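# Move fridge bottles upright onto cart tray, shut door

## Task

Take each bottle still inside the refrigerator, put it standing upright on the top tray of the cart, and then close the refrigerator door completely. Bottles already on that tray must also be upright at the end. The task fails if a glass bottle drops a long way, if the fridge door is swung open or closed violently, or if the robot topples or is left leaning. Anything that stays in place only because the robot is holding it at the end does not count.

## Robot and tools

Robot: TidyBot++, a wheeled base (0.54 m long, 0.50 m wide, 0.38 m tall, four powered casters) carrying one seven-joint arm with a two-finger gripper. The shoulder sits 0.12 m ahead of the base centre at 0.68 m height. Cameras: base_camera (fixed on the base) and wrist_camera (looks along the hand). The arm begins folded, hand pointing down, sticking out up to 0.08 m ahead of the base, elbow up to 1.15 m high. A loose object may occasionally get nudged by something else.

Frames: the base frame has its origin on the floor below the base centre, x forward, y left, z up. hand_pose is reported in it, for the point between the finger pads; the hand's z axis runs out along the fingers and the fingers close along its y axis. The odometry frame is the base frame where the scene started. base_odometry counts wheel rotation, so slip appears as motion and drift of a few cm and several degrees builds up; heading is positive to the left, -3.142 to 3.142. base_tilt is in degrees, positive when leaning forward or right.

execute_actions: argument actions is a list holding either zero or one action. Optional cameras is a list of base_camera, wrist_camera or all (omitted/null = all, [] = none). An action may contain base, joints, speeds. base holds a single relative move from the current base position: translate_m (metres, forward +, -2 to 2), strafe_m (metres, left +, -2 to 2) or rotate_rad (radians, counter-clockwise from above +, -6.3 to 6.3). joints holds absolute targets keyed by name: joint_1_rad ... joint_7_rad in radians and gripper_pos from 0 (open, about 85 mm gap) to 1 (closed). Ranges: joint_2_rad ±2.249, joint_4_rad ±2.579, joint_6_rad ±2.099; joints 1, 3, 5, 7 are unlimited but move the short way, so turn them in steps below half a revolution. joint_1_rad positive turns the arm clockwise seen from above, opposite to rotate_rad. joint_7_rad at 1.57 with the hand down makes the fingers open left/right. speeds caps top speed for that action only: translate_m and strafe_m 0.05 to 0.5 m/s, rotate_rad 0.1 to 1.57 rad/s (defaults are the maxima). Base moves needing over 8.667 s are refused; actions end after 15 s. Unknown keys or out-of-range values make the whole call refused with no motion. Omitted joints or base may keep pushing toward earlier targets.

Arm geometry with joint_1_rad 0, joint_3_rad 3.14, joint_5_rad 0 (the arm stays in the base's x-z plane): upper arm 0.42 m at angle joint_2_rad from vertical (forward +), forearm 0.31 m at joint_2 - joint_4, hand 0.31 m at joint_2 - joint_4 - joint_6. Sum length times sine for reach ahead of the shoulder and length times cosine for height above it. A downward hand reaches at most about 0.94 m high, and only near the base.

wait: seconds 0 to 10; sends nothing new and returns state and images. zoom_image: camera (base_camera or wrist_camera) and region [x0, y0, x1, y1] in image pixels from the top-left, at most 504 x 504, applied to that camera's latest full image. read_manual: only licence texts. finished_scene: scene number; ends the scene irreversibly and reports success, so call it only when bottles rest upright on the tray unaided and the door is shut. A reply containing no tool call ends everything.

Result lines: base_status and joint_status per motion. done = reached (for the base, wheels turned the commanded amount, even if slipping or blocked short). off_target = stopped away from target and may still be pushing. contact_stop or time_out = target dropped, holding there. not_followed / 'joint command not followed' with 'cause:' = arm targets withheld by the self-collision check (the gripper part still runs); such targets may be retried later. on_its_own = things the call did not command. motor_effort is percent of max, sign toward larger joint values, bracketed peak; readings are offset and noisy. For gripper_pos 1: done means empty fingers; off_target means something was grasped, width shown by the reading. ARM HIT = the arm struck the base or itself. MOTOR HOT warns at 60 °C; OVER-TEMPERATURE FAULT at 75 °C lets the arm sag, and joints show limit_stop_at_motor_heat (resend targets). A torque fault (joints 1-4 above 104.5 N m, 5-7 above 51.3) freezes the arm and gripper for 10 s and skips the rest of the call.

Precision: friction leaves joints slightly short; correct by sending last command plus (wanted minus read). hand_pose may be off 1-2 cm; trust images. Held loads make the arm sag; never command a joint to its own current reading while holding something. Closed fingertips reach about 20 mm beyond hand_pose.

Avoid: dropping glass bottles from height, yanking or slamming the fridge door, driving while the arm is snagged on something high (tipping risk), sideways shoves on a raised hand, driving the arm into objects, and leaving the robot tilted. Backing off or retracting the arm relieves tilt. Fewer and shorter motions are better.

Each tool is called after "Call:" as name(argument=value, ...), one argument or row to a line, values as JSON.

## Session

Call:
execute_actions(
  actions=[],
)

Scene clock: 0.00 s.
base_odometry: x=+0.000 y=+0.000 heading=+0.000 (m, m, rad; odometry frame)
base_tilt: forward=+0.3 right=+0.3 (deg)
base_status: not commanded
joint_positions: joint_1_rad=-0.023 joint_2_rad=-0.341 joint_3_rad=+3.186 joint_4_rad=-2.526 joint_5_rad=+0.025 joint_6_rad=-0.842 joint_7_rad=+1.611 gripper_pos=+0.000
joint_status: not commanded
motor_effort: joint_1_rad=-1 joint_2_rad=-3 joint_3_rad=+0 joint_4_rad=+17 joint_5_rad=-1 joint_6_rad=+3 joint_7_rad=+1 (%)
hand_pose: x=+0.2716 y=-0.0059 z=+0.5882 quat_wxyz=(+0.004, +0.998, +0.018, +0.058) (m; base frame)
pictures: base_camera, wrist_camera
Images, in order (width x height): base_camera 644x364, wrist_camera 644x476.

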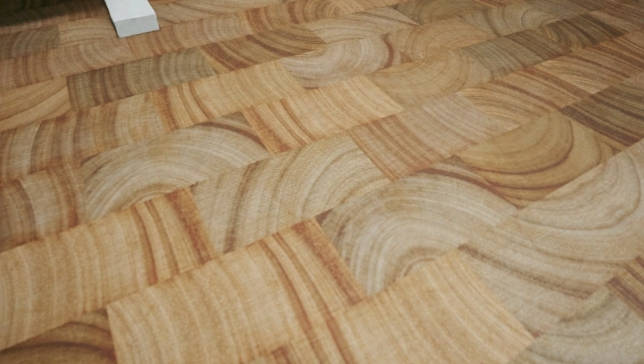

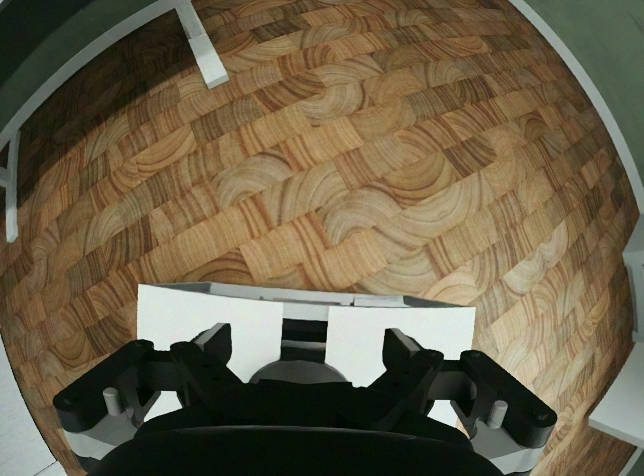

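Call:
execute_actions(
  actions=[
    {"joints":{"joint_2_rad":-0.35,"joint_4_rad":-2.2,"joint_6_rad":0.1}},
  ],
  cameras=["wrist_camera"],
)

Call:
execute_actions(
  actions=[
    {"joints":{"joint_1_rad":-1.8}},
  ],
  cameras=["wrist_camera"],
)

Call:
execute_actions(
  actions=[
    {"joints":{"joint_1_rad":1.8}},
  ],
  cameras=["wrist_camera"],
)

Scene clock: 6.50 s.
base_odometry: x=+0.000 y=+0.000 heading=+0.000 (m, m, rad; odometry frame)
base_tilt: forward=+0.3 right=+0.3 (deg)
base_status: not commanded
joint_positions: joint_1_rad=-0.023 joint_2_rad=-0.341 joint_3_rad=+3.186 joint_4_rad=-2.203 joint_5_rad=+0.025 joint_6_rad=+0.069 joint_7_rad=+1.611 gripper_pos=+0.000
joint_status: all done
motor_effort: joint_1_rad=+0(1) joint_2_rad=-10(9) joint_3_rad=+0(0) joint_4_rad=+21(21) joint_5_rad=-1(1) joint_6_rad=+10(9) joint_7_rad=+0(1) (%)
hand_pose: x=+0.5834 y=-0.0104 z=+0.9199 quat_wxyz=(+0.020, +0.781, +0.014, +0.624) (m; base frame)
pictures: wrist_camera
Images, in order (width x height): wrist_camera 644x476.

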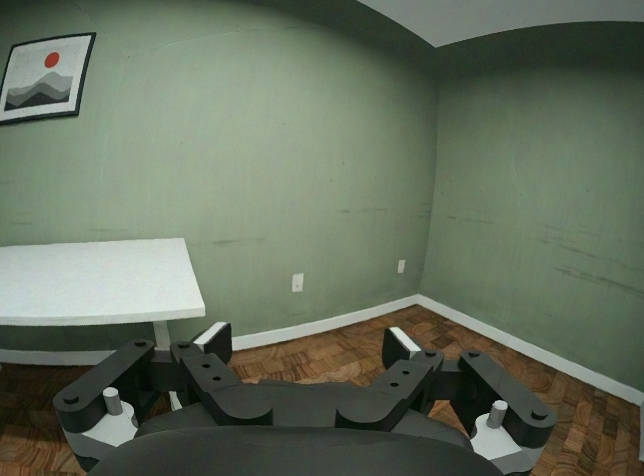

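Scene clock: 9.43 s.
base_odometry: x=+0.000 y=+0.000 heading=+0.000 (m, m, rad; odometry frame)
base_tilt: forward=+0.3 right=+0.3 (deg)
base_status: not commanded
joint_positions: joint_1_rad=-1.791 joint_2_rad=-0.341 joint_3_rad=+3.186 joint_4_rad=-2.203 joint_5_rad=+0.025 joint_6_rad=+0.069 joint_7_rad=+1.611 gripper_pos=+0.000
joint_status: all done
motor_effort: joint_1_rad=-1(1) joint_2_rad=-10(10) joint_3_rad=+0(0) joint_4_rad=+21(21) joint_5_rad=-1(0) joint_6_rad=+9(9) joint_7_rad=+1(1) (%)
hand_pose: x=+0.0382 y=+0.4575 z=+0.9199 quat_wxyz=(-0.470, +0.484, +0.613, +0.411) (m; base frame)
pictures: wrist_camera
Images, in order (width x height): wrist_camera 644x476.

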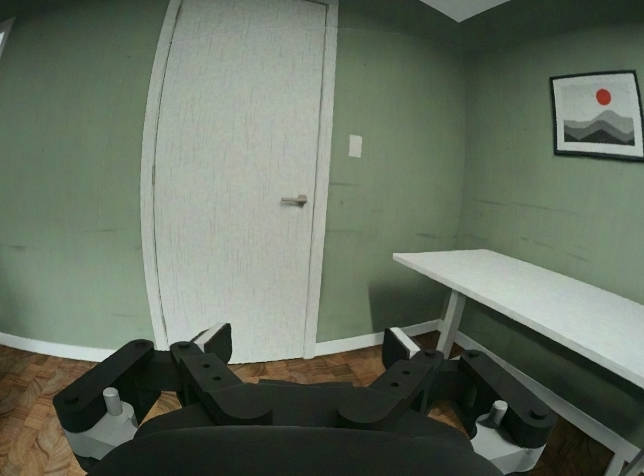

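Scene clock: 13.03 s.
base_odometry: x=+0.000 y=+0.000 heading=+0.000 (m, m, rad; odometry frame)
base_tilt: forward=+0.3 right=+0.4 (deg)
base_status: not commanded
joint_positions: joint_1_rad=-4.474 joint_2_rad=-0.341 joint_3_rad=+3.186 joint_4_rad=-2.203 joint_5_rad=+0.025 joint_6_rad=+0.069 joint_7_rad=+1.611 gripper_pos=+0.000
joint_status: all done
motor_effort: joint_1_rad=-1(1) joint_2_rad=-10(10) joint_3_rad=+0(0) joint_4_rad=+21(21) joint_5_rad=+0(1) joint_6_rad=+9(9) joint_7_rad=+1(1) (%)
hand_pose: x=-0.0110 y=-0.4460 z=+0.9199 quat_wxyz=(-0.507, -0.487, +0.611, -0.365) (m; base frame)
pictures: wrist_camera
Images, in order (width x height): wrist_camera 644x476.

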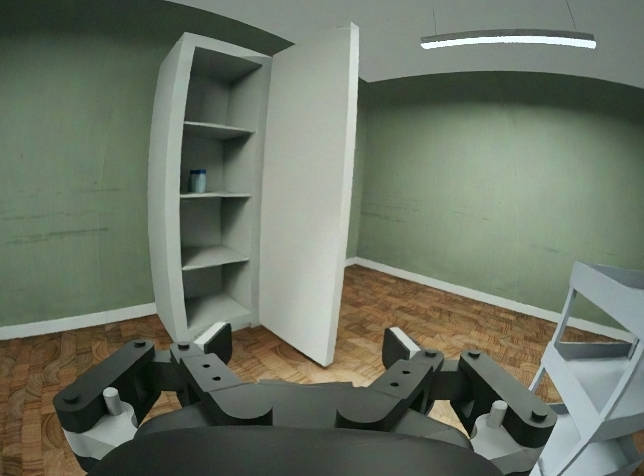

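Call:
execute_actions(
  actions=[
    {"base":{"rotate_rad":-1.17},"joints":{"joint_1_rad":0.6}},
  ],
)

Call:
execute_actions(
  actions=[
    {"joints":{"joint_1_rad":1.3}},
  ],
  cameras=["wrist_camera"],
)

Call:
execute_actions(
  actions=[
    {"joints":{"joint_1_rad":0.0}},
  ],
)

Scene clock: 27.00 s.
base_odometry: x=+0.000 y=+0.000 heading=-1.169 (m, m, rad; odometry frame)
base_tilt: forward=+0.3 right=+0.4 (deg)
base_status: done
joint_positions: joint_1_rad=-5.674 joint_2_rad=-0.341 joint_3_rad=+3.187 joint_4_rad=-2.203 joint_5_rad=+0.025 joint_6_rad=+0.069 joint_7_rad=+1.611 gripper_pos=+0.000
joint_status: all done
motor_effort: joint_1_rad=+0(2) joint_2_rad=-10(11) joint_3_rad=+0(2) joint_4_rad=+21(21) joint_5_rad=-1(0) joint_6_rad=+9(9) joint_7_rad=+1(0) (%)
hand_pose: x=+0.4874 y=-0.2831 z=+0.9199 quat_wxyz=(-0.213, -0.746, +0.230, -0.587) (m; base frame)
pictures: base_camera, wrist_camera
Images, in order (width x height): base_camera 644x364, wrist_camera 644x476.

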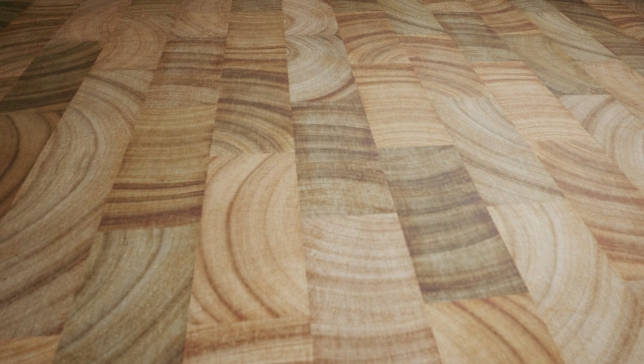

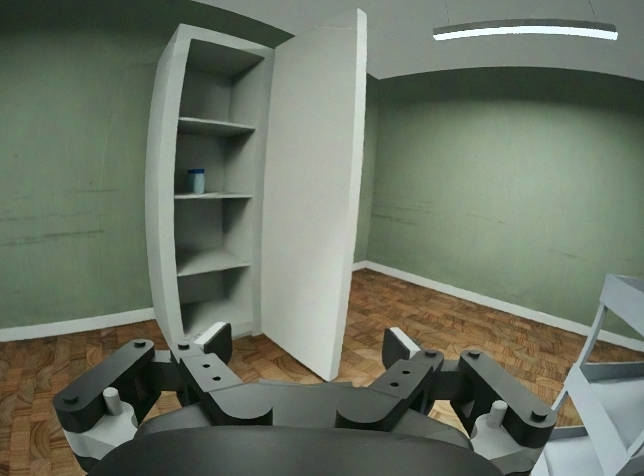

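Scene clock: 28.97 s.
base_odometry: x=+0.000 y=+0.000 heading=-1.169 (m, m, rad; odometry frame)
base_tilt: forward=+0.3 right=+0.4 (deg)
base_status: not commanded
joint_positions: joint_1_rad=-4.992 joint_2_rad=-0.341 joint_3_rad=+3.187 joint_4_rad=-2.203 joint_5_rad=+0.025 joint_6_rad=+0.069 joint_7_rad=+1.611 gripper_pos=+0.000
joint_status: all done
motor_effort: joint_1_rad=+0(1) joint_2_rad=-10(10) joint_3_rad=+0(1) joint_4_rad=+21(21) joint_5_rad=+0(0) joint_6_rad=+9(9) joint_7_rad=+1(1) (%)
hand_pose: x=+0.2265 y=-0.4520 z=+0.9199 quat_wxyz=(-0.397, -0.627, +0.466, -0.482) (m; base frame)
pictures: wrist_camera
Images, in order (width x height): wrist_camera 644x476.

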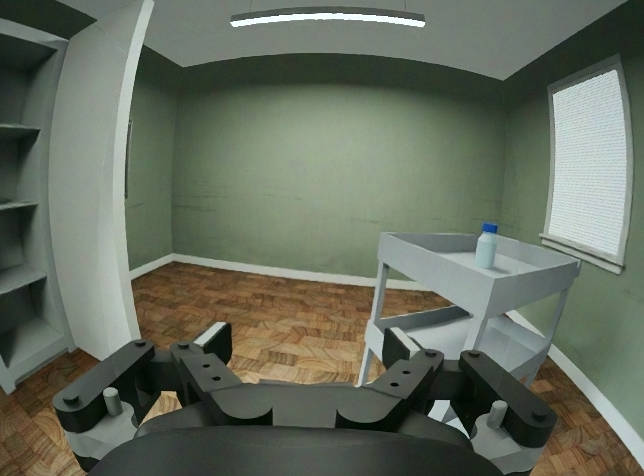

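Scene clock: 31.53 s.
base_odometry: x=+0.000 y=+0.000 heading=-1.169 (m, m, rad; odometry frame)
base_tilt: forward=+0.3 right=+0.3 (deg)
base_status: not commanded
joint_positions: joint_1_rad=-6.274 joint_2_rad=-0.341 joint_3_rad=+3.187 joint_4_rad=-2.203 joint_5_rad=+0.025 joint_6_rad=+0.069 joint_7_rad=+1.611 gripper_pos=+0.000
joint_status: all done
motor_effort: joint_1_rad=+0(0) joint_2_rad=-10(10) joint_3_rad=+0(0) joint_4_rad=+21(21) joint_5_rad=-1(1) joint_6_rad=+9(9) joint_7_rad=+1(0) (%)
hand_pose: x=+0.5828 y=-0.0258 z=+0.9199 quat_wxyz=(-0.030, -0.781, -0.001, -0.624) (m; base frame)
pictures: base_camera, wrist_camera
Images, in order (width x height): base_camera 644x364, wrist_camera 644x476.

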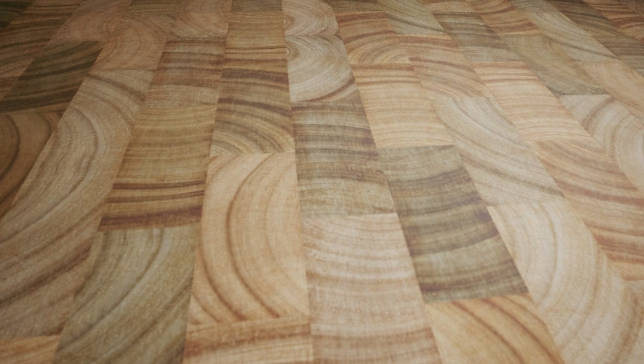

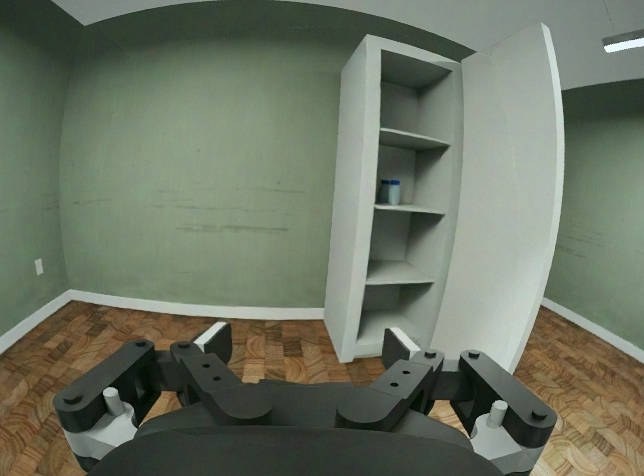

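Call:
execute_actions(
  actions=[
    {"base":{"rotate_rad":0.08}},
  ],
  cameras=[],
)

Call:
execute_actions(
  actions=[
    {"base":{"strafe_m":-0.4}},
  ],
)

Call:
execute_actions(
  actions=[
    {"base":{"translate_m":0.3}},
  ],
)

Scene clock: 38.90 s.
base_odometry: x=+0.000 y=+0.000 heading=-1.090 (m, m, rad; odometry frame)
base_tilt: forward=+0.3 right=+0.3 (deg)
base_status: done
joint_positions: joint_1_rad=-6.280 joint_2_rad=-0.341 joint_3_rad=+3.184 joint_4_rad=-2.203 joint_5_rad=+0.025 joint_6_rad=+0.069 joint_7_rad=+1.611 gripper_pos=+0.000
joint_status: not commanded
motor_effort: joint_1_rad=+0(1) joint_2_rad=-10(10) joint_3_rad=+0(1) joint_4_rad=+21(21) joint_5_rad=-1(0) joint_6_rad=+10(9) joint_7_rad=+1(0) (%)
hand_pose: x=+0.5830 y=-0.0216 z=+0.9199 quat_wxyz=(-0.028, -0.781, -0.005, -0.624) (m; base frame)
pictures: none
No camera images: the call's "cameras" was empty. Leave "cameras" out to get every camera's image.

Scene clock: 41.07 s.
base_odometry: x=-0.355 y=-0.185 heading=-1.091 (m, m, rad; odometry frame)
base_tilt: forward=+0.2 right=+0.3 (deg)
base_status: done
joint_positions: joint_1_rad=-6.280 joint_2_rad=-0.341 joint_3_rad=+3.187 joint_4_rad=-2.203 joint_5_rad=+0.025 joint_6_rad=+0.069 joint_7_rad=+1.611 gripper_pos=+0.000
joint_status: not commanded
motor_effort: joint_1_rad=+0(1) joint_2_rad=-10(11) joint_3_rad=-1(2) joint_4_rad=+21(21) joint_5_rad=-1(1) joint_6_rad=+9(10) joint_7_rad=+0(1) (%)
hand_pose: x=+0.5830 y=-0.0230 z=+0.9199 quat_wxyz=(-0.028, -0.781, -0.003, -0.624) (m; base frame)
pictures: base_camera, wrist_camera
Images, in order (width x height): base_camera 644x364, wrist_camera 644x476.

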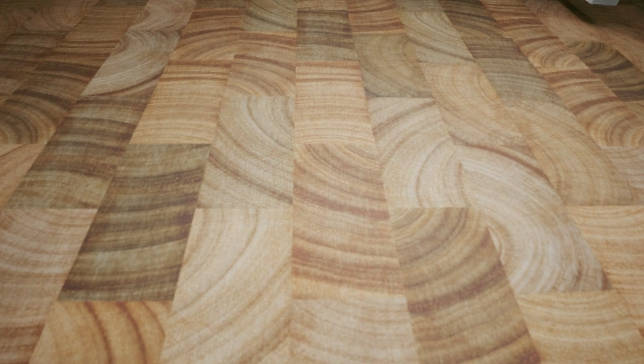

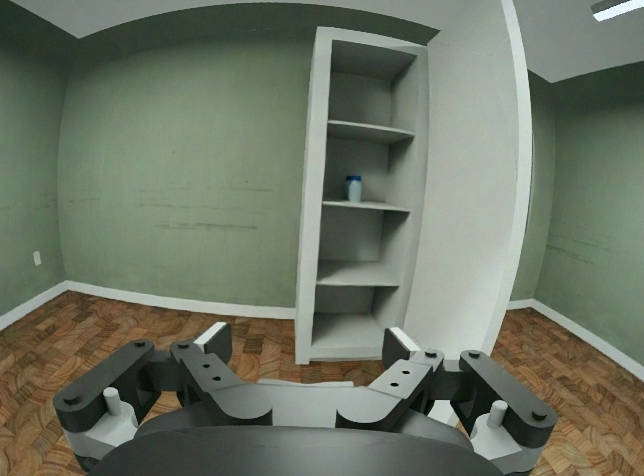

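Scene clock: 43.00 s.
base_odometry: x=-0.216 y=-0.451 heading=-1.091 (m, m, rad; odometry frame)
base_tilt: forward=+0.2 right=+0.3 (deg)
base_status: done
joint_positions: joint_1_rad=-6.280 joint_2_rad=-0.342 joint_3_rad=+3.187 joint_4_rad=-2.203 joint_5_rad=+0.025 joint_6_rad=+0.069 joint_7_rad=+1.611 gripper_pos=+0.000
joint_status: not commanded
motor_effort: joint_1_rad=-1(0) joint_2_rad=-10(13) joint_3_rad=+0(1) joint_4_rad=+21(22) joint_5_rad=-1(1) joint_6_rad=+9(9) joint_7_rad=+1(1) (%)
hand_pose: x=+0.5829 y=-0.0230 z=+0.9201 quat_wxyz=(-0.028, -0.781, -0.003, -0.624) (m; base frame)
pictures: base_camera, wrist_camera
Images, in order (width x height): base_camera 644x364, wrist_camera 644x476.

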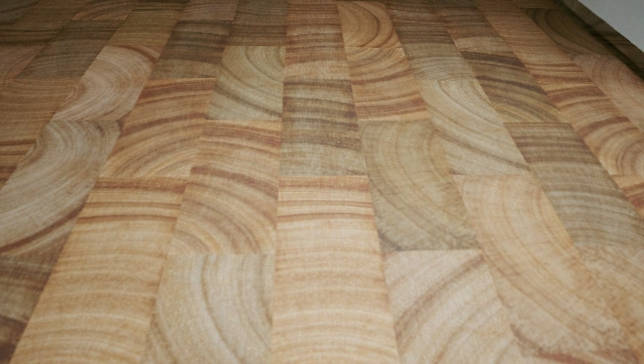

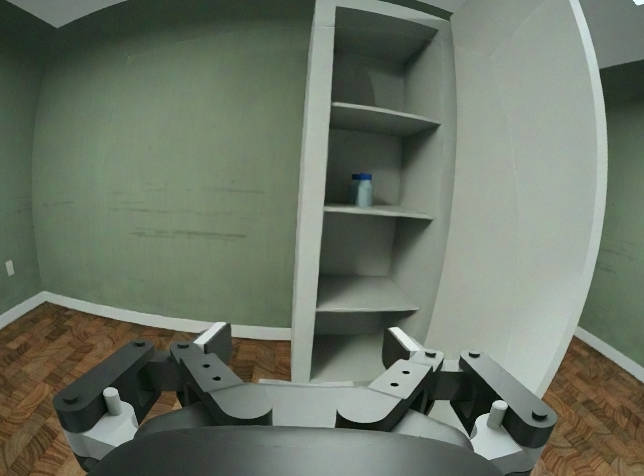

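Call:
execute_actions(
  actions=[
    {"base":{"strafe_m":-0.2},"joints":{"joint_1_rad":0.02,"joint_3_rad":3.12,"joint_5_rad":-0.03,"joint_7_rad":1.55,"joint_2_rad":0.3,"joint_4_rad":-1.74,"joint_6_rad":0.5}},
  ],
)

Call:
execute_actions(
  actions=[
    {"base":{"translate_m":0.25}},
  ],
)

Scene clock: 53.50 s.
base_odometry: x=-0.394 y=-0.543 heading=-1.091 (m, m, rad; odometry frame)
base_tilt: forward=+0.3 right=+0.4 (deg)
base_status: done
joint_positions: joint_1_rad=-6.270 joint_2_rad=+0.292 joint_3_rad=+3.132 joint_4_rad=-1.756 joint_5_rad=+0.000 joint_6_rad=+0.454 joint_7_rad=+1.579 gripper_pos=+0.000
joint_status: all done
motor_effort: joint_1_rad=+0(1) joint_2_rad=-33(34) joint_3_rad=-1(4) joint_4_rad=+20(23) joint_5_rad=-1(1) joint_6_rad=+10(10) joint_7_rad=+1(1) (%)
hand_pose: x=+0.8305 y=-0.0020 z=+0.9329 quat_wxyz=(-0.003, -0.715, +0.000, -0.699) (m; base frame)
pictures: base_camera, wrist_camera
Images, in order (width x height): base_camera 644x364, wrist_camera 644x476.

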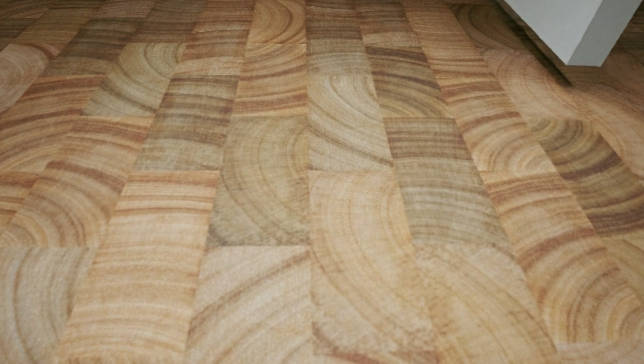

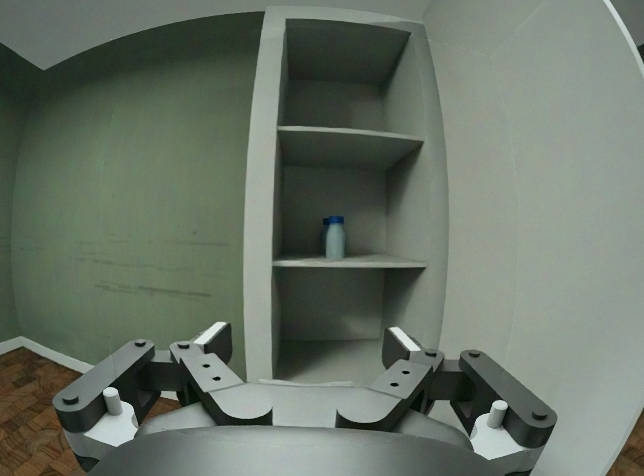

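Scene clock: 55.30 s.
base_odometry: x=-0.279 y=-0.765 heading=-1.091 (m, m, rad; odometry frame)
base_tilt: forward=+0.3 right=+0.3 (deg)
base_status: done
joint_positions: joint_1_rad=-6.270 joint_2_rad=+0.297 joint_3_rad=+3.132 joint_4_rad=-1.751 joint_5_rad=-0.001 joint_6_rad=+0.457 joint_7_rad=+1.579 gripper_pos=+0.000
joint_status: not commanded
motor_effort: joint_1_rad=+0(2) joint_2_rad=-32(35) joint_3_rad=-1(0) joint_4_rad=+20(21) joint_5_rad=+0(0) joint_6_rad=+8(10) joint_7_rad=+0(1) (%)
hand_pose: x=+0.8326 y=-0.0019 z=+0.9332 quat_wxyz=(-0.003, -0.714, +0.000, -0.700) (m; base frame)
pictures: base_camera, wrist_camera
Images, in order (width x height): base_camera 644x364, wrist_camera 644x476.

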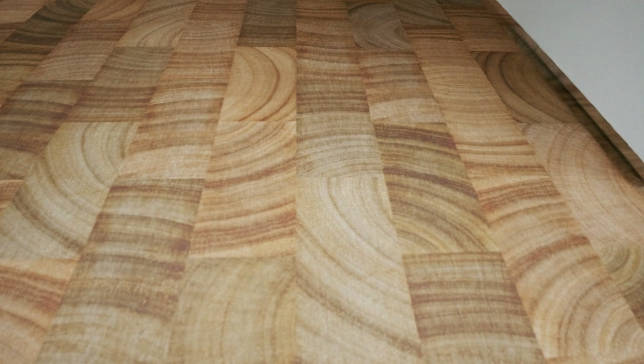

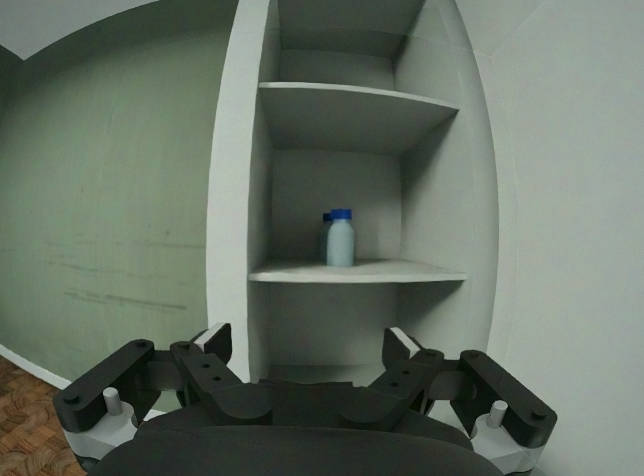

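Call:
execute_actions(
  actions=[
    {"base":{"strafe_m":-0.03},"joints":{"joint_1_rad":0.12,"joint_2_rad":0.19,"joint_6_rad":0.36}},
  ],
  cameras=[],
)

Call:
execute_actions(
  actions=[
    {"base":{"translate_m":0.35},"speeds":{"translate_m":0.25}},
  ],
)

Scene clock: 67.23 s.
base_odometry: x=-0.305 y=-0.779 heading=-1.091 (m, m, rad; odometry frame)
base_tilt: forward=+0.3 right=+0.2 (deg)
base_status: done
joint_positions: joint_1_rad=-6.161 joint_2_rad=+0.196 joint_3_rad=+3.125 joint_4_rad=-1.749 joint_5_rad=-0.004 joint_6_rad=+0.406 joint_7_rad=+1.579 gripper_pos=+0.000
joint_status: all done
motor_effort: joint_1_rad=-1(3) joint_2_rad=-29(35) joint_3_rad=+0(3) joint_4_rad=+21(21) joint_5_rad=-1(0) joint_6_rad=+10(11) joint_7_rad=+1(1) (%)
hand_pose: x=+0.8006 y=-0.0731 z=+0.9897 quat_wxyz=(-0.039, -0.695, +0.037, -0.717) (m; base frame)
pictures: none
No camera images: the call's "cameras" was empty. Leave "cameras" out to get every camera's image.

Scene clock: 69.50 s.
base_odometry: x=-0.144 y=-1.090 heading=-1.091 (m, m, rad; odometry frame)
base_tilt: forward=+0.3 right=+0.3 (deg)
base_status: done
joint_positions: joint_1_rad=-6.161 joint_2_rad=+0.195 joint_3_rad=+3.125 joint_4_rad=-1.749 joint_5_rad=-0.004 joint_6_rad=+0.404 joint_7_rad=+1.579 gripper_pos=+0.000
joint_status: not commanded
motor_effort: joint_1_rad=+0(2) joint_2_rad=-29(33) joint_3_rad=+0(1) joint_4_rad=+21(22) joint_5_rad=-1(1) joint_6_rad=+9(10) joint_7_rad=+1(1) (%)
hand_pose: x=+0.8003 y=-0.0731 z=+0.9899 quat_wxyz=(-0.039, -0.695, +0.037, -0.717) (m; base frame)
pictures: base_camera, wrist_camera
Images, in order (width x height): base_camera 644x364, wrist_camera 644x476.

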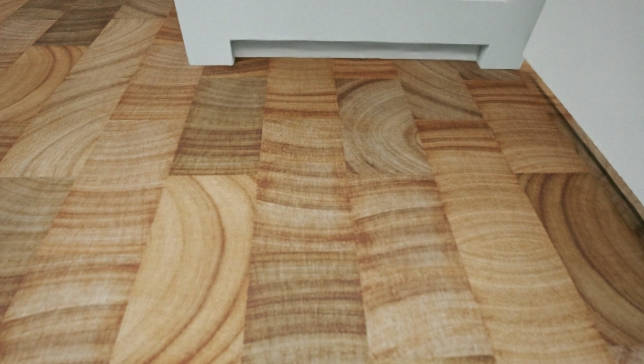

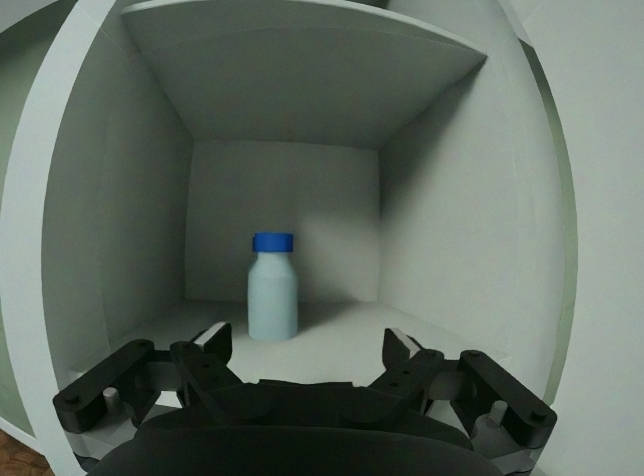

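Call:
execute_actions(
  actions=[
    {"base":{"translate_m":0.1},"joints":{"joint_1_rad":0.05,"joint_2_rad":0.25,"joint_6_rad":0.47},"speeds":{"translate_m":0.1}},
  ],
)

Scene clock: 93.93 s.
base_odometry: x=-0.098 y=-1.179 heading=-1.092 (m, m, rad; odometry frame)
base_tilt: forward=+0.3 right=+0.3 (deg)
base_status: done
joint_positions: joint_1_rad=-6.232 joint_2_rad=+0.242 joint_3_rad=+3.120 joint_4_rad=-1.747 joint_5_rad=-0.004 joint_6_rad=+0.424 joint_7_rad=+1.579 gripper_pos=+0.000
joint_status: all done
motor_effort: joint_1_rad=+0(3) joint_2_rad=-32(34) joint_3_rad=-1(2) joint_4_rad=+20(22) joint_5_rad=-1(0) joint_6_rad=+10(9) joint_7_rad=+1(1) (%)
hand_pose: x=+0.8179 y=-0.0221 z=+0.9642 quat_wxyz=(-0.011, -0.705, +0.012, -0.709) (m; base frame)
pictures: base_camera, wrist_camera
Images, in order (width x height): base_camera 644x364, wrist_camera 644x476.

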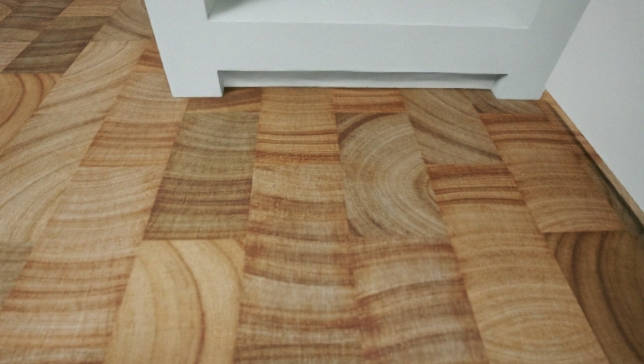

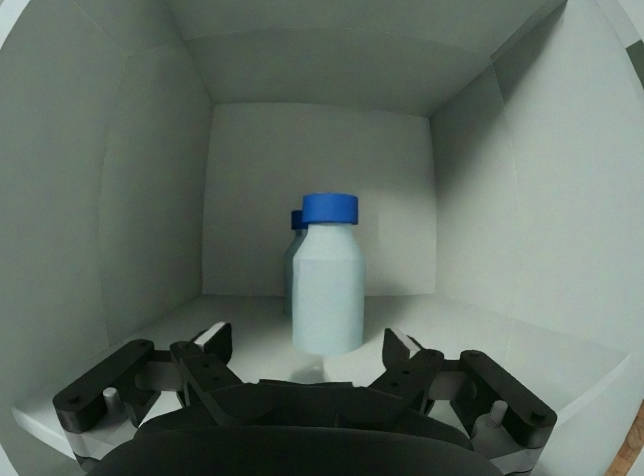

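Call:
execute_actions(
  actions=[
    {"base":{"strafe_m":-0.022},"joints":{"joint_2_rad":0.28,"joint_6_rad":0.5}},
  ],
  cameras=[],
)

Call:
execute_actions(
  actions=[
    {"base":{"translate_m":0.05},"speeds":{"translate_m":0.1}},
  ],
  cameras=["wrist_camera"],
)

Scene clock: 99.00 s.
base_odometry: x=-0.117 y=-1.189 heading=-1.091 (m, m, rad; odometry frame)
base_tilt: forward=+0.3 right=+0.3 (deg)
base_status: done
joint_positions: joint_1_rad=-6.230 joint_2_rad=+0.263 joint_3_rad=+3.121 joint_4_rad=-1.747 joint_5_rad=-0.004 joint_6_rad=+0.456 joint_7_rad=+1.579 gripper_pos=+0.000
joint_status: all done
motor_effort: joint_1_rad=+0(3) joint_2_rad=-32(33) joint_3_rad=+0(2) joint_4_rad=+20(21) joint_5_rad=-1(1) joint_6_rad=+9(10) joint_7_rad=+0(0) (%)
hand_pose: x=+0.8235 y=-0.0246 z=+0.9593 quat_wxyz=(-0.012, -0.701, +0.013, -0.713) (m; base frame)
pictures: none
No camera images: the call's "cameras" was empty. Leave "cameras" out to get every camera's image.

Scene clock: 100.07 s.
base_odometry: x=-0.094 y=-1.234 heading=-1.092 (m, m, rad; odometry frame)
base_tilt: forward=+0.3 right=+0.3 (deg)
base_status: done
joint_positions: joint_1_rad=-6.230 joint_2_rad=+0.264 joint_3_rad=+3.121 joint_4_rad=-1.745 joint_5_rad=-0.004 joint_6_rad=+0.463 joint_7_rad=+1.579 gripper_pos=+0.000
joint_status: not commanded
motor_effort: joint_1_rad=-1(2) joint_2_rad=-31(35) joint_3_rad=-1(1) joint_4_rad=+20(22) joint_5_rad=+0(0) joint_6_rad=+9(10) joint_7_rad=+1(1) (%)
hand_pose: x=+0.8241 y=-0.0247 z=+0.9624 quat_wxyz=(-0.012, -0.698, +0.013, -0.716) (m; base frame)
pictures: wrist_camera
Images, in order (width x height): wrist_camera 644x476.

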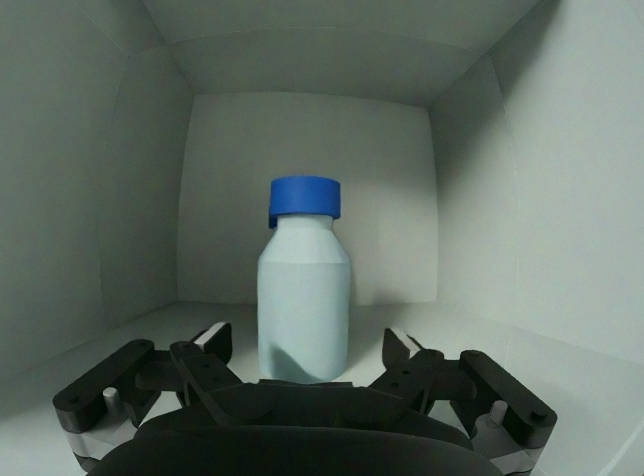

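Call:
execute_actions(
  actions=[
    {"base":{"translate_m":0.05},"speeds":{"translate_m":0.07}},
  ],
  cameras=["wrist_camera"],
)

Scene clock: 104.83 s.
base_odometry: x=-0.071 y=-1.279 heading=-1.092 (m, m, rad; odometry frame)
base_tilt: forward=+0.3 right=+0.3 (deg)
base_status: done
joint_positions: joint_1_rad=-6.230 joint_2_rad=+0.265 joint_3_rad=+3.121 joint_4_rad=-1.741 joint_5_rad=-0.004 joint_6_rad=+0.466 joint_7_rad=+1.579 gripper_pos=+0.000
joint_status: not commanded
motor_effort: joint_1_rad=+0(2) joint_2_rad=-29(33) joint_3_rad=-1(2) joint_4_rad=+18(21) joint_5_rad=+0(1) joint_6_rad=+8(9) joint_7_rad=+1(1) (%)
hand_pose: x=+0.8248 y=-0.0247 z=+0.9650 quat_wxyz=(-0.012, -0.696, +0.013, -0.718) (m; base frame)
pictures: wrist_camera
Images, in order (width x height): wrist_camera 644x476.

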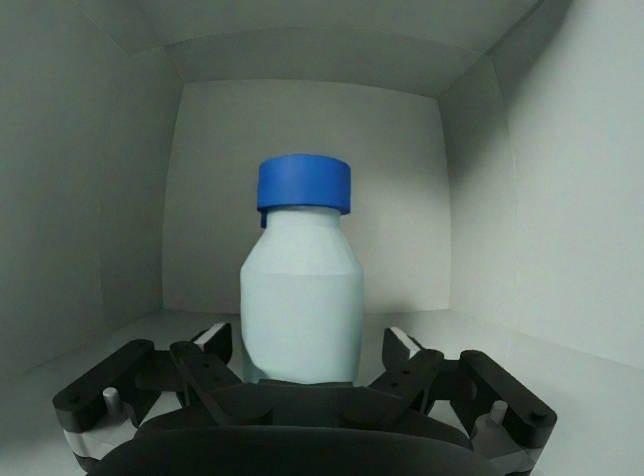

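Call:
execute_actions(
  actions=[
    {"base":{"translate_m":0.022},"speeds":{"translate_m":0.07}},
  ],
  cameras=[],
)

Call:
execute_actions(
  actions=[
    {"joints":{"gripper_pos":1}},
  ],
  cameras=["wrist_camera"],
)

Call:
execute_actions(
  actions=[
    {"joints":{"joint_2_rad":0.2,"joint_6_rad":0.42}},
  ],
  cameras=["wrist_camera"],
)

Scene clock: 110.57 s.
base_odometry: x=-0.061 y=-1.298 heading=-1.093 (m, m, rad; odometry frame)
base_tilt: forward=+0.3 right=+0.3 (deg)
base_status: done
joint_positions: joint_1_rad=-6.230 joint_2_rad=+0.266 joint_3_rad=+3.121 joint_4_rad=-1.740 joint_5_rad=-0.004 joint_6_rad=+0.466 joint_7_rad=+1.579 gripper_pos=+0.000
joint_status: not commanded
motor_effort: joint_1_rad=+0(2) joint_2_rad=-32(33) joint_3_rad=+0(2) joint_4_rad=+20(20) joint_5_rad=-1(1) joint_6_rad=+9(9) joint_7_rad=+1(1) (%)
hand_pose: x=+0.8250 y=-0.0247 z=+0.9654 quat_wxyz=(-0.012, -0.696, +0.013, -0.718) (m; base frame)
pictures: none
No camera images: the call's "cameras" was empty. Leave "cameras" out to get every camera's image.

Scene clock: 111.67 s.
base_odometry: x=-0.061 y=-1.298 heading=-1.093 (m, m, rad; odometry frame)
base_tilt: forward=+0.3 right=+0.3 (deg)
base_status: not commanded
joint_positions: joint_1_rad=-6.231 joint_2_rad=+0.266 joint_3_rad=+3.121 joint_4_rad=-1.740 joint_5_rad=-0.004 joint_6_rad=+0.466 joint_7_rad=+1.579 gripper_pos=+0.237
joint_status: gripper_pos off_target (ended at +0.237, target +1.000)
motor_effort: joint_1_rad=+0(2) joint_2_rad=-31(32) joint_3_rad=+0(2) joint_4_rad=+21(21) joint_5_rad=-1(0) joint_6_rad=+10(9) joint_7_rad=+0(1) (%)
hand_pose: x=+0.8251 y=-0.0239 z=+0.9654 quat_wxyz=(-0.012, -0.696, +0.012, -0.718) (m; base frame)
pictures: wrist_camera
Images, in order (width x height): wrist_camera 644x476.

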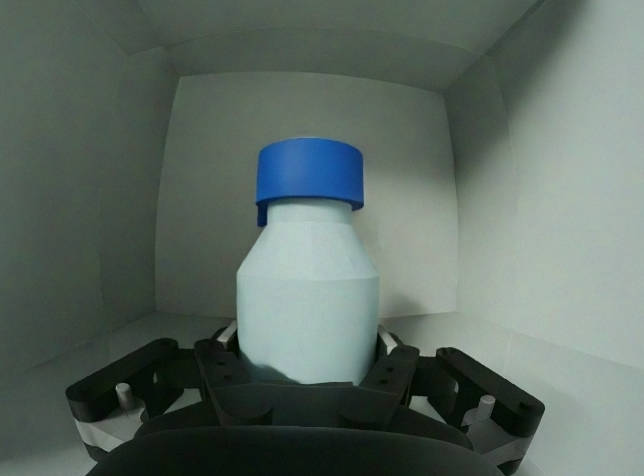

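Scene clock: 112.57 s.
base_odometry: x=-0.061 y=-1.298 heading=-1.093 (m, m, rad; odometry frame)
base_tilt: forward=+0.3 right=+0.4 (deg)
base_status: not commanded
joint_positions: joint_1_rad=-6.231 joint_2_rad=+0.247 joint_3_rad=+3.121 joint_4_rad=-1.747 joint_5_rad=-0.004 joint_6_rad=+0.441 joint_7_rad=+1.579 gripper_pos=+0.237
joint_status: joint_2_rad off_target (ended at +0.247, target +0.200); the others done
motor_effort: joint_1_rad=-1(0) joint_2_rad=-36(37) joint_3_rad=-1(1) joint_4_rad=+24(24) joint_5_rad=-1(1) joint_6_rad=+13(13) joint_7_rad=+1(1) (%)
hand_pose: x=+0.8191 y=-0.0235 z=+0.9661 quat_wxyz=(-0.012, -0.701, +0.012, -0.713) (m; base frame)
pictures: wrist_camera
Images, in order (width x height): wrist_camera 644x476.

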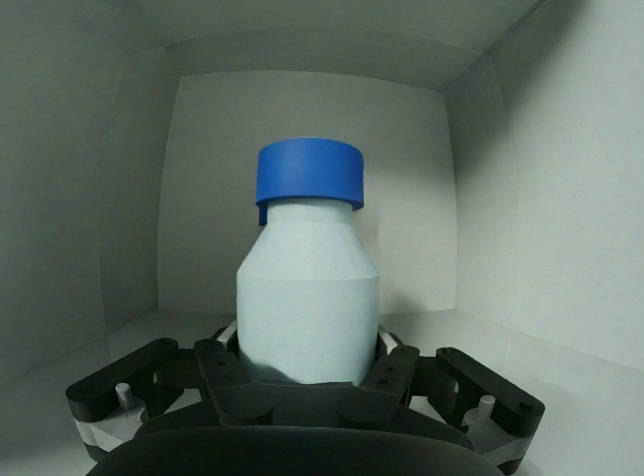

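Call:
execute_actions(
  actions=[
    {"joints":{"joint_2_rad":0.15,"joint_4_rad":-1.69,"joint_6_rad":0.3}},
  ],
  cameras=["wrist_camera"],
)

Call:
execute_actions(
  actions=[
    {"base":{"translate_m":-1.05},"speeds":{"translate_m":0.35}},
  ],
)

Call:
execute_actions(
  actions=[
    {"base":{"rotate_rad":-1.57},"speeds":{"rotate_rad":0.6},"joints":{"joint_1_rad":0.0}},
  ],
)

Scene clock: 118.83 s.
base_odometry: x=-0.061 y=-1.298 heading=-1.093 (m, m, rad; odometry frame)
base_tilt: forward=+0.3 right=+0.3 (deg)
base_status: not commanded
joint_positions: joint_1_rad=-6.231 joint_2_rad=+0.197 joint_3_rad=+3.121 joint_4_rad=-1.724 joint_5_rad=-0.004 joint_6_rad=+0.312 joint_7_rad=+1.579 gripper_pos=+0.237
joint_status: joint_2_rad off_target (ended at +0.197, target +0.150); the others done
motor_effort: joint_1_rad=+0(0) joint_2_rad=-35(38) joint_3_rad=+0(1) joint_4_rad=+26(26) joint_5_rad=+0(1) joint_6_rad=+13(14) joint_7_rad=+1(1) (%)
hand_pose: x=+0.8070 y=-0.0226 z=+0.9751 quat_wxyz=(-0.012, -0.720, +0.012, -0.694) (m; base frame)
pictures: wrist_camera
Images, in order (width x height): wrist_camera 644x476.

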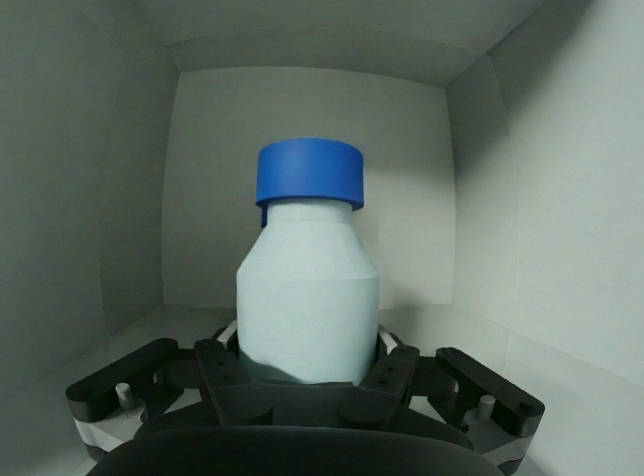

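Scene clock: 123.00 s.
base_odometry: x=-0.545 y=-0.366 heading=-1.093 (m, m, rad; odometry frame)
base_tilt: forward=+0.3 right=+0.3 (deg)
base_status: done
joint_positions: joint_1_rad=-6.232 joint_2_rad=+0.185 joint_3_rad=+3.120 joint_4_rad=-1.722 joint_5_rad=-0.004 joint_6_rad=+0.311 joint_7_rad=+1.578 gripper_pos=+0.237
joint_status: not commanded
motor_effort: joint_1_rad=+0(4) joint_2_rad=-35(41) joint_3_rad=+0(4) joint_4_rad=+26(27) joint_5_rad=+0(2) joint_6_rad=+13(13) joint_7_rad=+1(1) (%)
hand_pose: x=+0.8038 y=-0.0209 z=+0.9837 quat_wxyz=(-0.011, -0.716, +0.011, -0.698) (m; base frame)
pictures: base_camera, wrist_camera
Images, in order (width x height): base_camera 644x364, wrist_camera 644x476.

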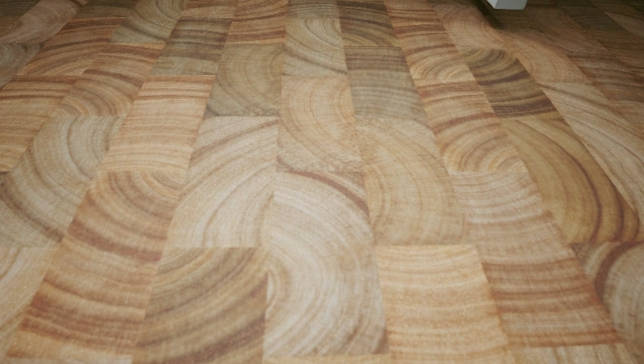

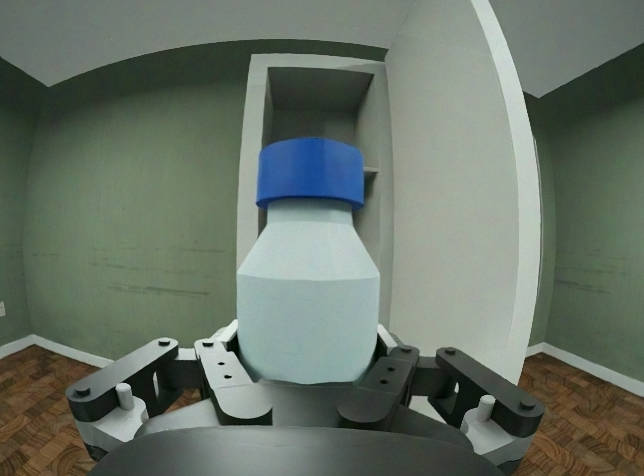

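Scene clock: 126.57 s.
base_odometry: x=-0.545 y=-0.366 heading=-2.662 (m, m, rad; odometry frame)
base_tilt: forward=+0.4 right=+0.3 (deg)
base_status: done
joint_positions: joint_1_rad=-6.281 joint_2_rad=+0.185 joint_3_rad=+3.123 joint_4_rad=-1.722 joint_5_rad=-0.005 joint_6_rad=+0.311 joint_7_rad=+1.578 gripper_pos=+0.237
joint_status: all done
motor_effort: joint_1_rad=+0(4) joint_2_rad=-35(37) joint_3_rad=+0(4) joint_4_rad=+26(26) joint_5_rad=+0(0) joint_6_rad=+14(14) joint_7_rad=+1(1) (%)
hand_pose: x=+0.8041 y=+0.0109 z=+0.9837 quat_wxyz=(+0.005, -0.716, -0.005, -0.698) (m; base frame)
pictures: base_camera, wrist_camera
Images, in order (width x height): base_camera 644x364, wrist_camera 644x476.

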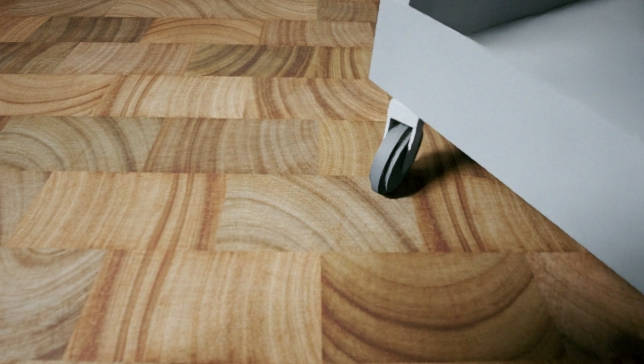

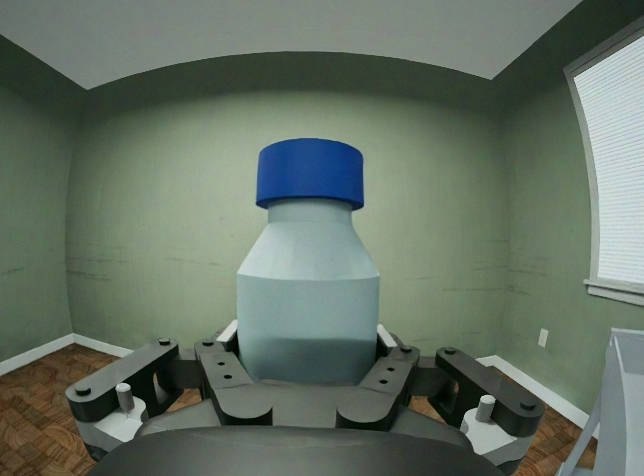

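Call:
execute_actions(
  actions=[
    {"base":{"strafe_m":0.45}},
  ],
  cameras=[],
)

Call:
execute_actions(
  actions=[
    {"base":{"rotate_rad":-1.01},"speeds":{"rotate_rad":0.6},"joints":{"joint_1_rad":-0.7}},
  ],
)

Scene clock: 134.03 s.
base_odometry: x=-0.337 y=-0.766 heading=-2.663 (m, m, rad; odometry frame)
base_tilt: forward=+0.3 right=+0.2 (deg)
base_status: done
joint_positions: joint_1_rad=-6.288 joint_2_rad=+0.185 joint_3_rad=+3.117 joint_4_rad=-1.722 joint_5_rad=-0.005 joint_6_rad=+0.311 joint_7_rad=+1.578 gripper_pos=+0.237
joint_status: not commanded
motor_effort: joint_1_rad=+0(3) joint_2_rad=-35(37) joint_3_rad=+0(3) joint_4_rad=+26(26) joint_5_rad=-1(0) joint_6_rad=+13(14) joint_7_rad=+1(0) (%)
hand_pose: x=+0.8038 y=+0.0191 z=+0.9837 quat_wxyz=(+0.010, -0.716, -0.009, -0.698) (m; base frame)
pictures: none
No camera images: the call's "cameras" was empty. Leave "cameras" out to get every camera's image.

Scene clock: 136.70 s.
base_odometry: x=-0.337 y=-0.766 heading=+2.611 (m, m, rad; odometry frame)
base_tilt: forward=+0.3 right=+0.2 (deg)
base_status: done
joint_positions: joint_1_rad=-6.981 joint_2_rad=+0.185 joint_3_rad=+3.124 joint_4_rad=-1.722 joint_5_rad=-0.005 joint_6_rad=+0.311 joint_7_rad=+1.578 gripper_pos=+0.237
joint_status: all done
motor_effort: joint_1_rad=+0(4) joint_2_rad=-35(36) joint_3_rad=+0(4) joint_4_rad=+26(26) joint_5_rad=+0(1) joint_6_rad=+13(13) joint_7_rad=+1(1) (%)
hand_pose: x=+0.6365 y=+0.4490 z=+0.9837 quat_wxyz=(+0.244, -0.671, -0.250, -0.654) (m; base frame)
pictures: base_camera, wrist_camera
Images, in order (width x height): base_camera 644x364, wrist_camera 644x476.

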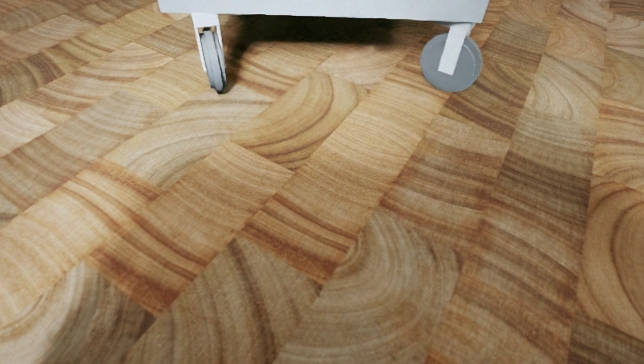

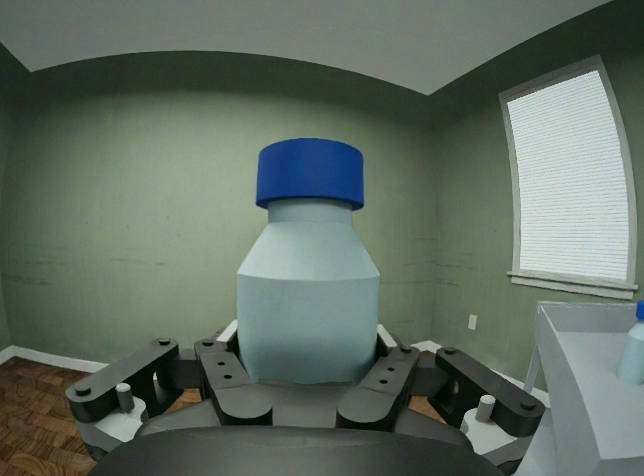

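Call:
execute_actions(
  actions=[
    {"joints":{"joint_1_rad":-0.3,"joint_2_rad":-0.2,"joint_4_rad":-1.95,"joint_6_rad":-0.15}},
  ],
  cameras=["wrist_camera"],
)

Scene clock: 142.07 s.
base_odometry: x=-0.337 y=-0.766 heading=+2.611 (m, m, rad; odometry frame)
base_tilt: forward=+0.3 right=+0.3 (deg)
base_status: not commanded
joint_positions: joint_1_rad=-6.591 joint_2_rad=-0.166 joint_3_rad=+3.127 joint_4_rad=-1.961 joint_5_rad=-0.005 joint_6_rad=-0.135 joint_7_rad=+1.578 gripper_pos=+0.237
joint_status: all done
motor_effort: joint_1_rad=+0(2) joint_2_rad=-20(37) joint_3_rad=+0(3) joint_4_rad=+26(26) joint_5_rad=+0(1) joint_6_rad=+12(13) joint_7_rad=+0(0) (%)
hand_pose: x=+0.6193 y=+0.1695 z=+0.9172 quat_wxyz=(+0.090, -0.811, -0.134, -0.562) (m; base frame)
pictures: wrist_camera
Images, in order (width x height): wrist_camera 644x476.

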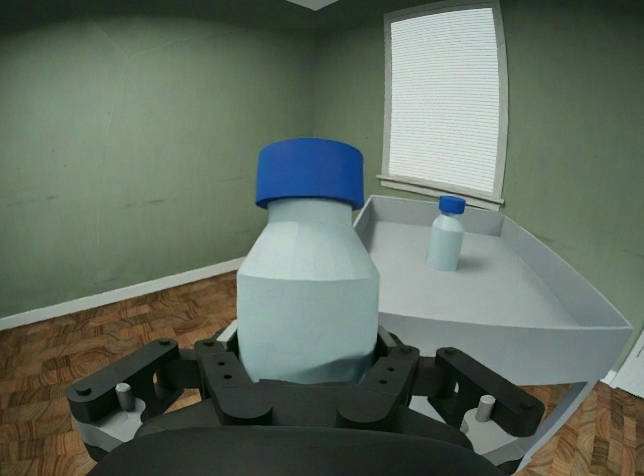

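Call:
execute_actions(
  actions=[
    {"joints":{"joint_1_rad":-0.13,"joint_2_rad":0.0,"joint_4_rad":-1.75,"joint_6_rad":0.0}},
  ],
  cameras=[],
)

Call:
execute_actions(
  actions=[
    {"base":{"translate_m":0.2},"speeds":{"translate_m":0.15}},
  ],
  cameras=[],
)

Call:
execute_actions(
  actions=[
    {"joints":{"joint_2_rad":0.08,"joint_4_rad":-1.95,"joint_6_rad":0.3}},
  ],
)

Scene clock: 157.60 s.
base_odometry: x=-0.337 y=-0.766 heading=+2.611 (m, m, rad; odometry frame)
base_tilt: forward=+0.3 right=+0.3 (deg)
base_status: not commanded
joint_positions: joint_1_rad=-6.417 joint_2_rad=+0.019 joint_3_rad=+3.125 joint_4_rad=-1.785 joint_5_rad=-0.005 joint_6_rad=-0.069 joint_7_rad=+1.578 gripper_pos=+0.237
joint_status: joint_6_rad off_target (ended at -0.069, target +0.000); the others done
motor_effort: joint_1_rad=+0(2) joint_2_rad=-29(31) joint_3_rad=+0(1) joint_4_rad=+26(26) joint_5_rad=-1(1) joint_6_rad=+13(13) joint_7_rad=+1(0) (%)
hand_pose: x=+0.7226 y=+0.0927 z=+0.9373 quat_wxyz=(+0.044, -0.803, -0.062, -0.591) (m; base frame)
pictures: none
No camera images: the call's "cameras" was empty. Leave "cameras" out to get every camera's image.

Scene clock: 159.63 s.
base_odometry: x=-0.510 y=-0.664 heading=+2.610 (m, m, rad; odometry frame)
base_tilt: forward=+0.3 right=+0.3 (deg)
base_status: done
joint_positions: joint_1_rad=-6.417 joint_2_rad=+0.021 joint_3_rad=+3.125 joint_4_rad=-1.785 joint_5_rad=-0.005 joint_6_rad=-0.068 joint_7_rad=+1.578 gripper_pos=+0.237
joint_status: not commanded
motor_effort: joint_1_rad=+0(1) joint_2_rad=-28(31) joint_3_rad=+0(2) joint_4_rad=+26(28) joint_5_rad=-1(2) joint_6_rad=+13(14) joint_7_rad=+0(1) (%)
hand_pose: x=+0.7235 y=+0.0928 z=+0.9361 quat_wxyz=(+0.044, -0.804, -0.062, -0.590) (m; base frame)
pictures: none
No camera images: the call's "cameras" was empty. Leave "cameras" out to get every camera's image.

Scene clock: 160.97 s.
base_odometry: x=-0.510 y=-0.664 heading=+2.610 (m, m, rad; odometry frame)
base_tilt: forward=+0.3 right=+0.3 (deg)
base_status: not commanded
joint_positions: joint_1_rad=-6.417 joint_2_rad=+0.099 joint_3_rad=+3.125 joint_4_rad=-1.969 joint_5_rad=-0.005 joint_6_rad=+0.226 joint_7_rad=+1.578 gripper_pos=+0.237
joint_status: joint_6_rad off_target (ended at +0.226, target +0.300); the others done
motor_effort: joint_1_rad=-1(1) joint_2_rad=-30(32) joint_3_rad=+0(0) joint_4_rad=+24(27) joint_5_rad=+0(0) joint_6_rad=+12(14) joint_7_rad=+1(1) (%)
hand_pose: x=+0.7297 y=+0.0930 z=+0.8671 quat_wxyz=(+0.045, -0.794, -0.060, -0.603) (m; base frame)
pictures: base_camera, wrist_camera
Images, in order (width x height): base_camera 644x364, wrist_camera 644x476.

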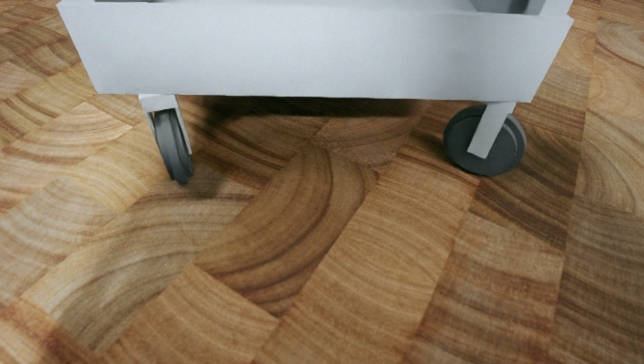

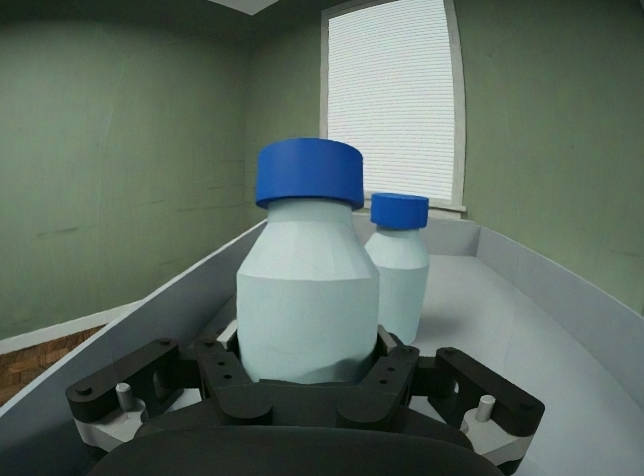

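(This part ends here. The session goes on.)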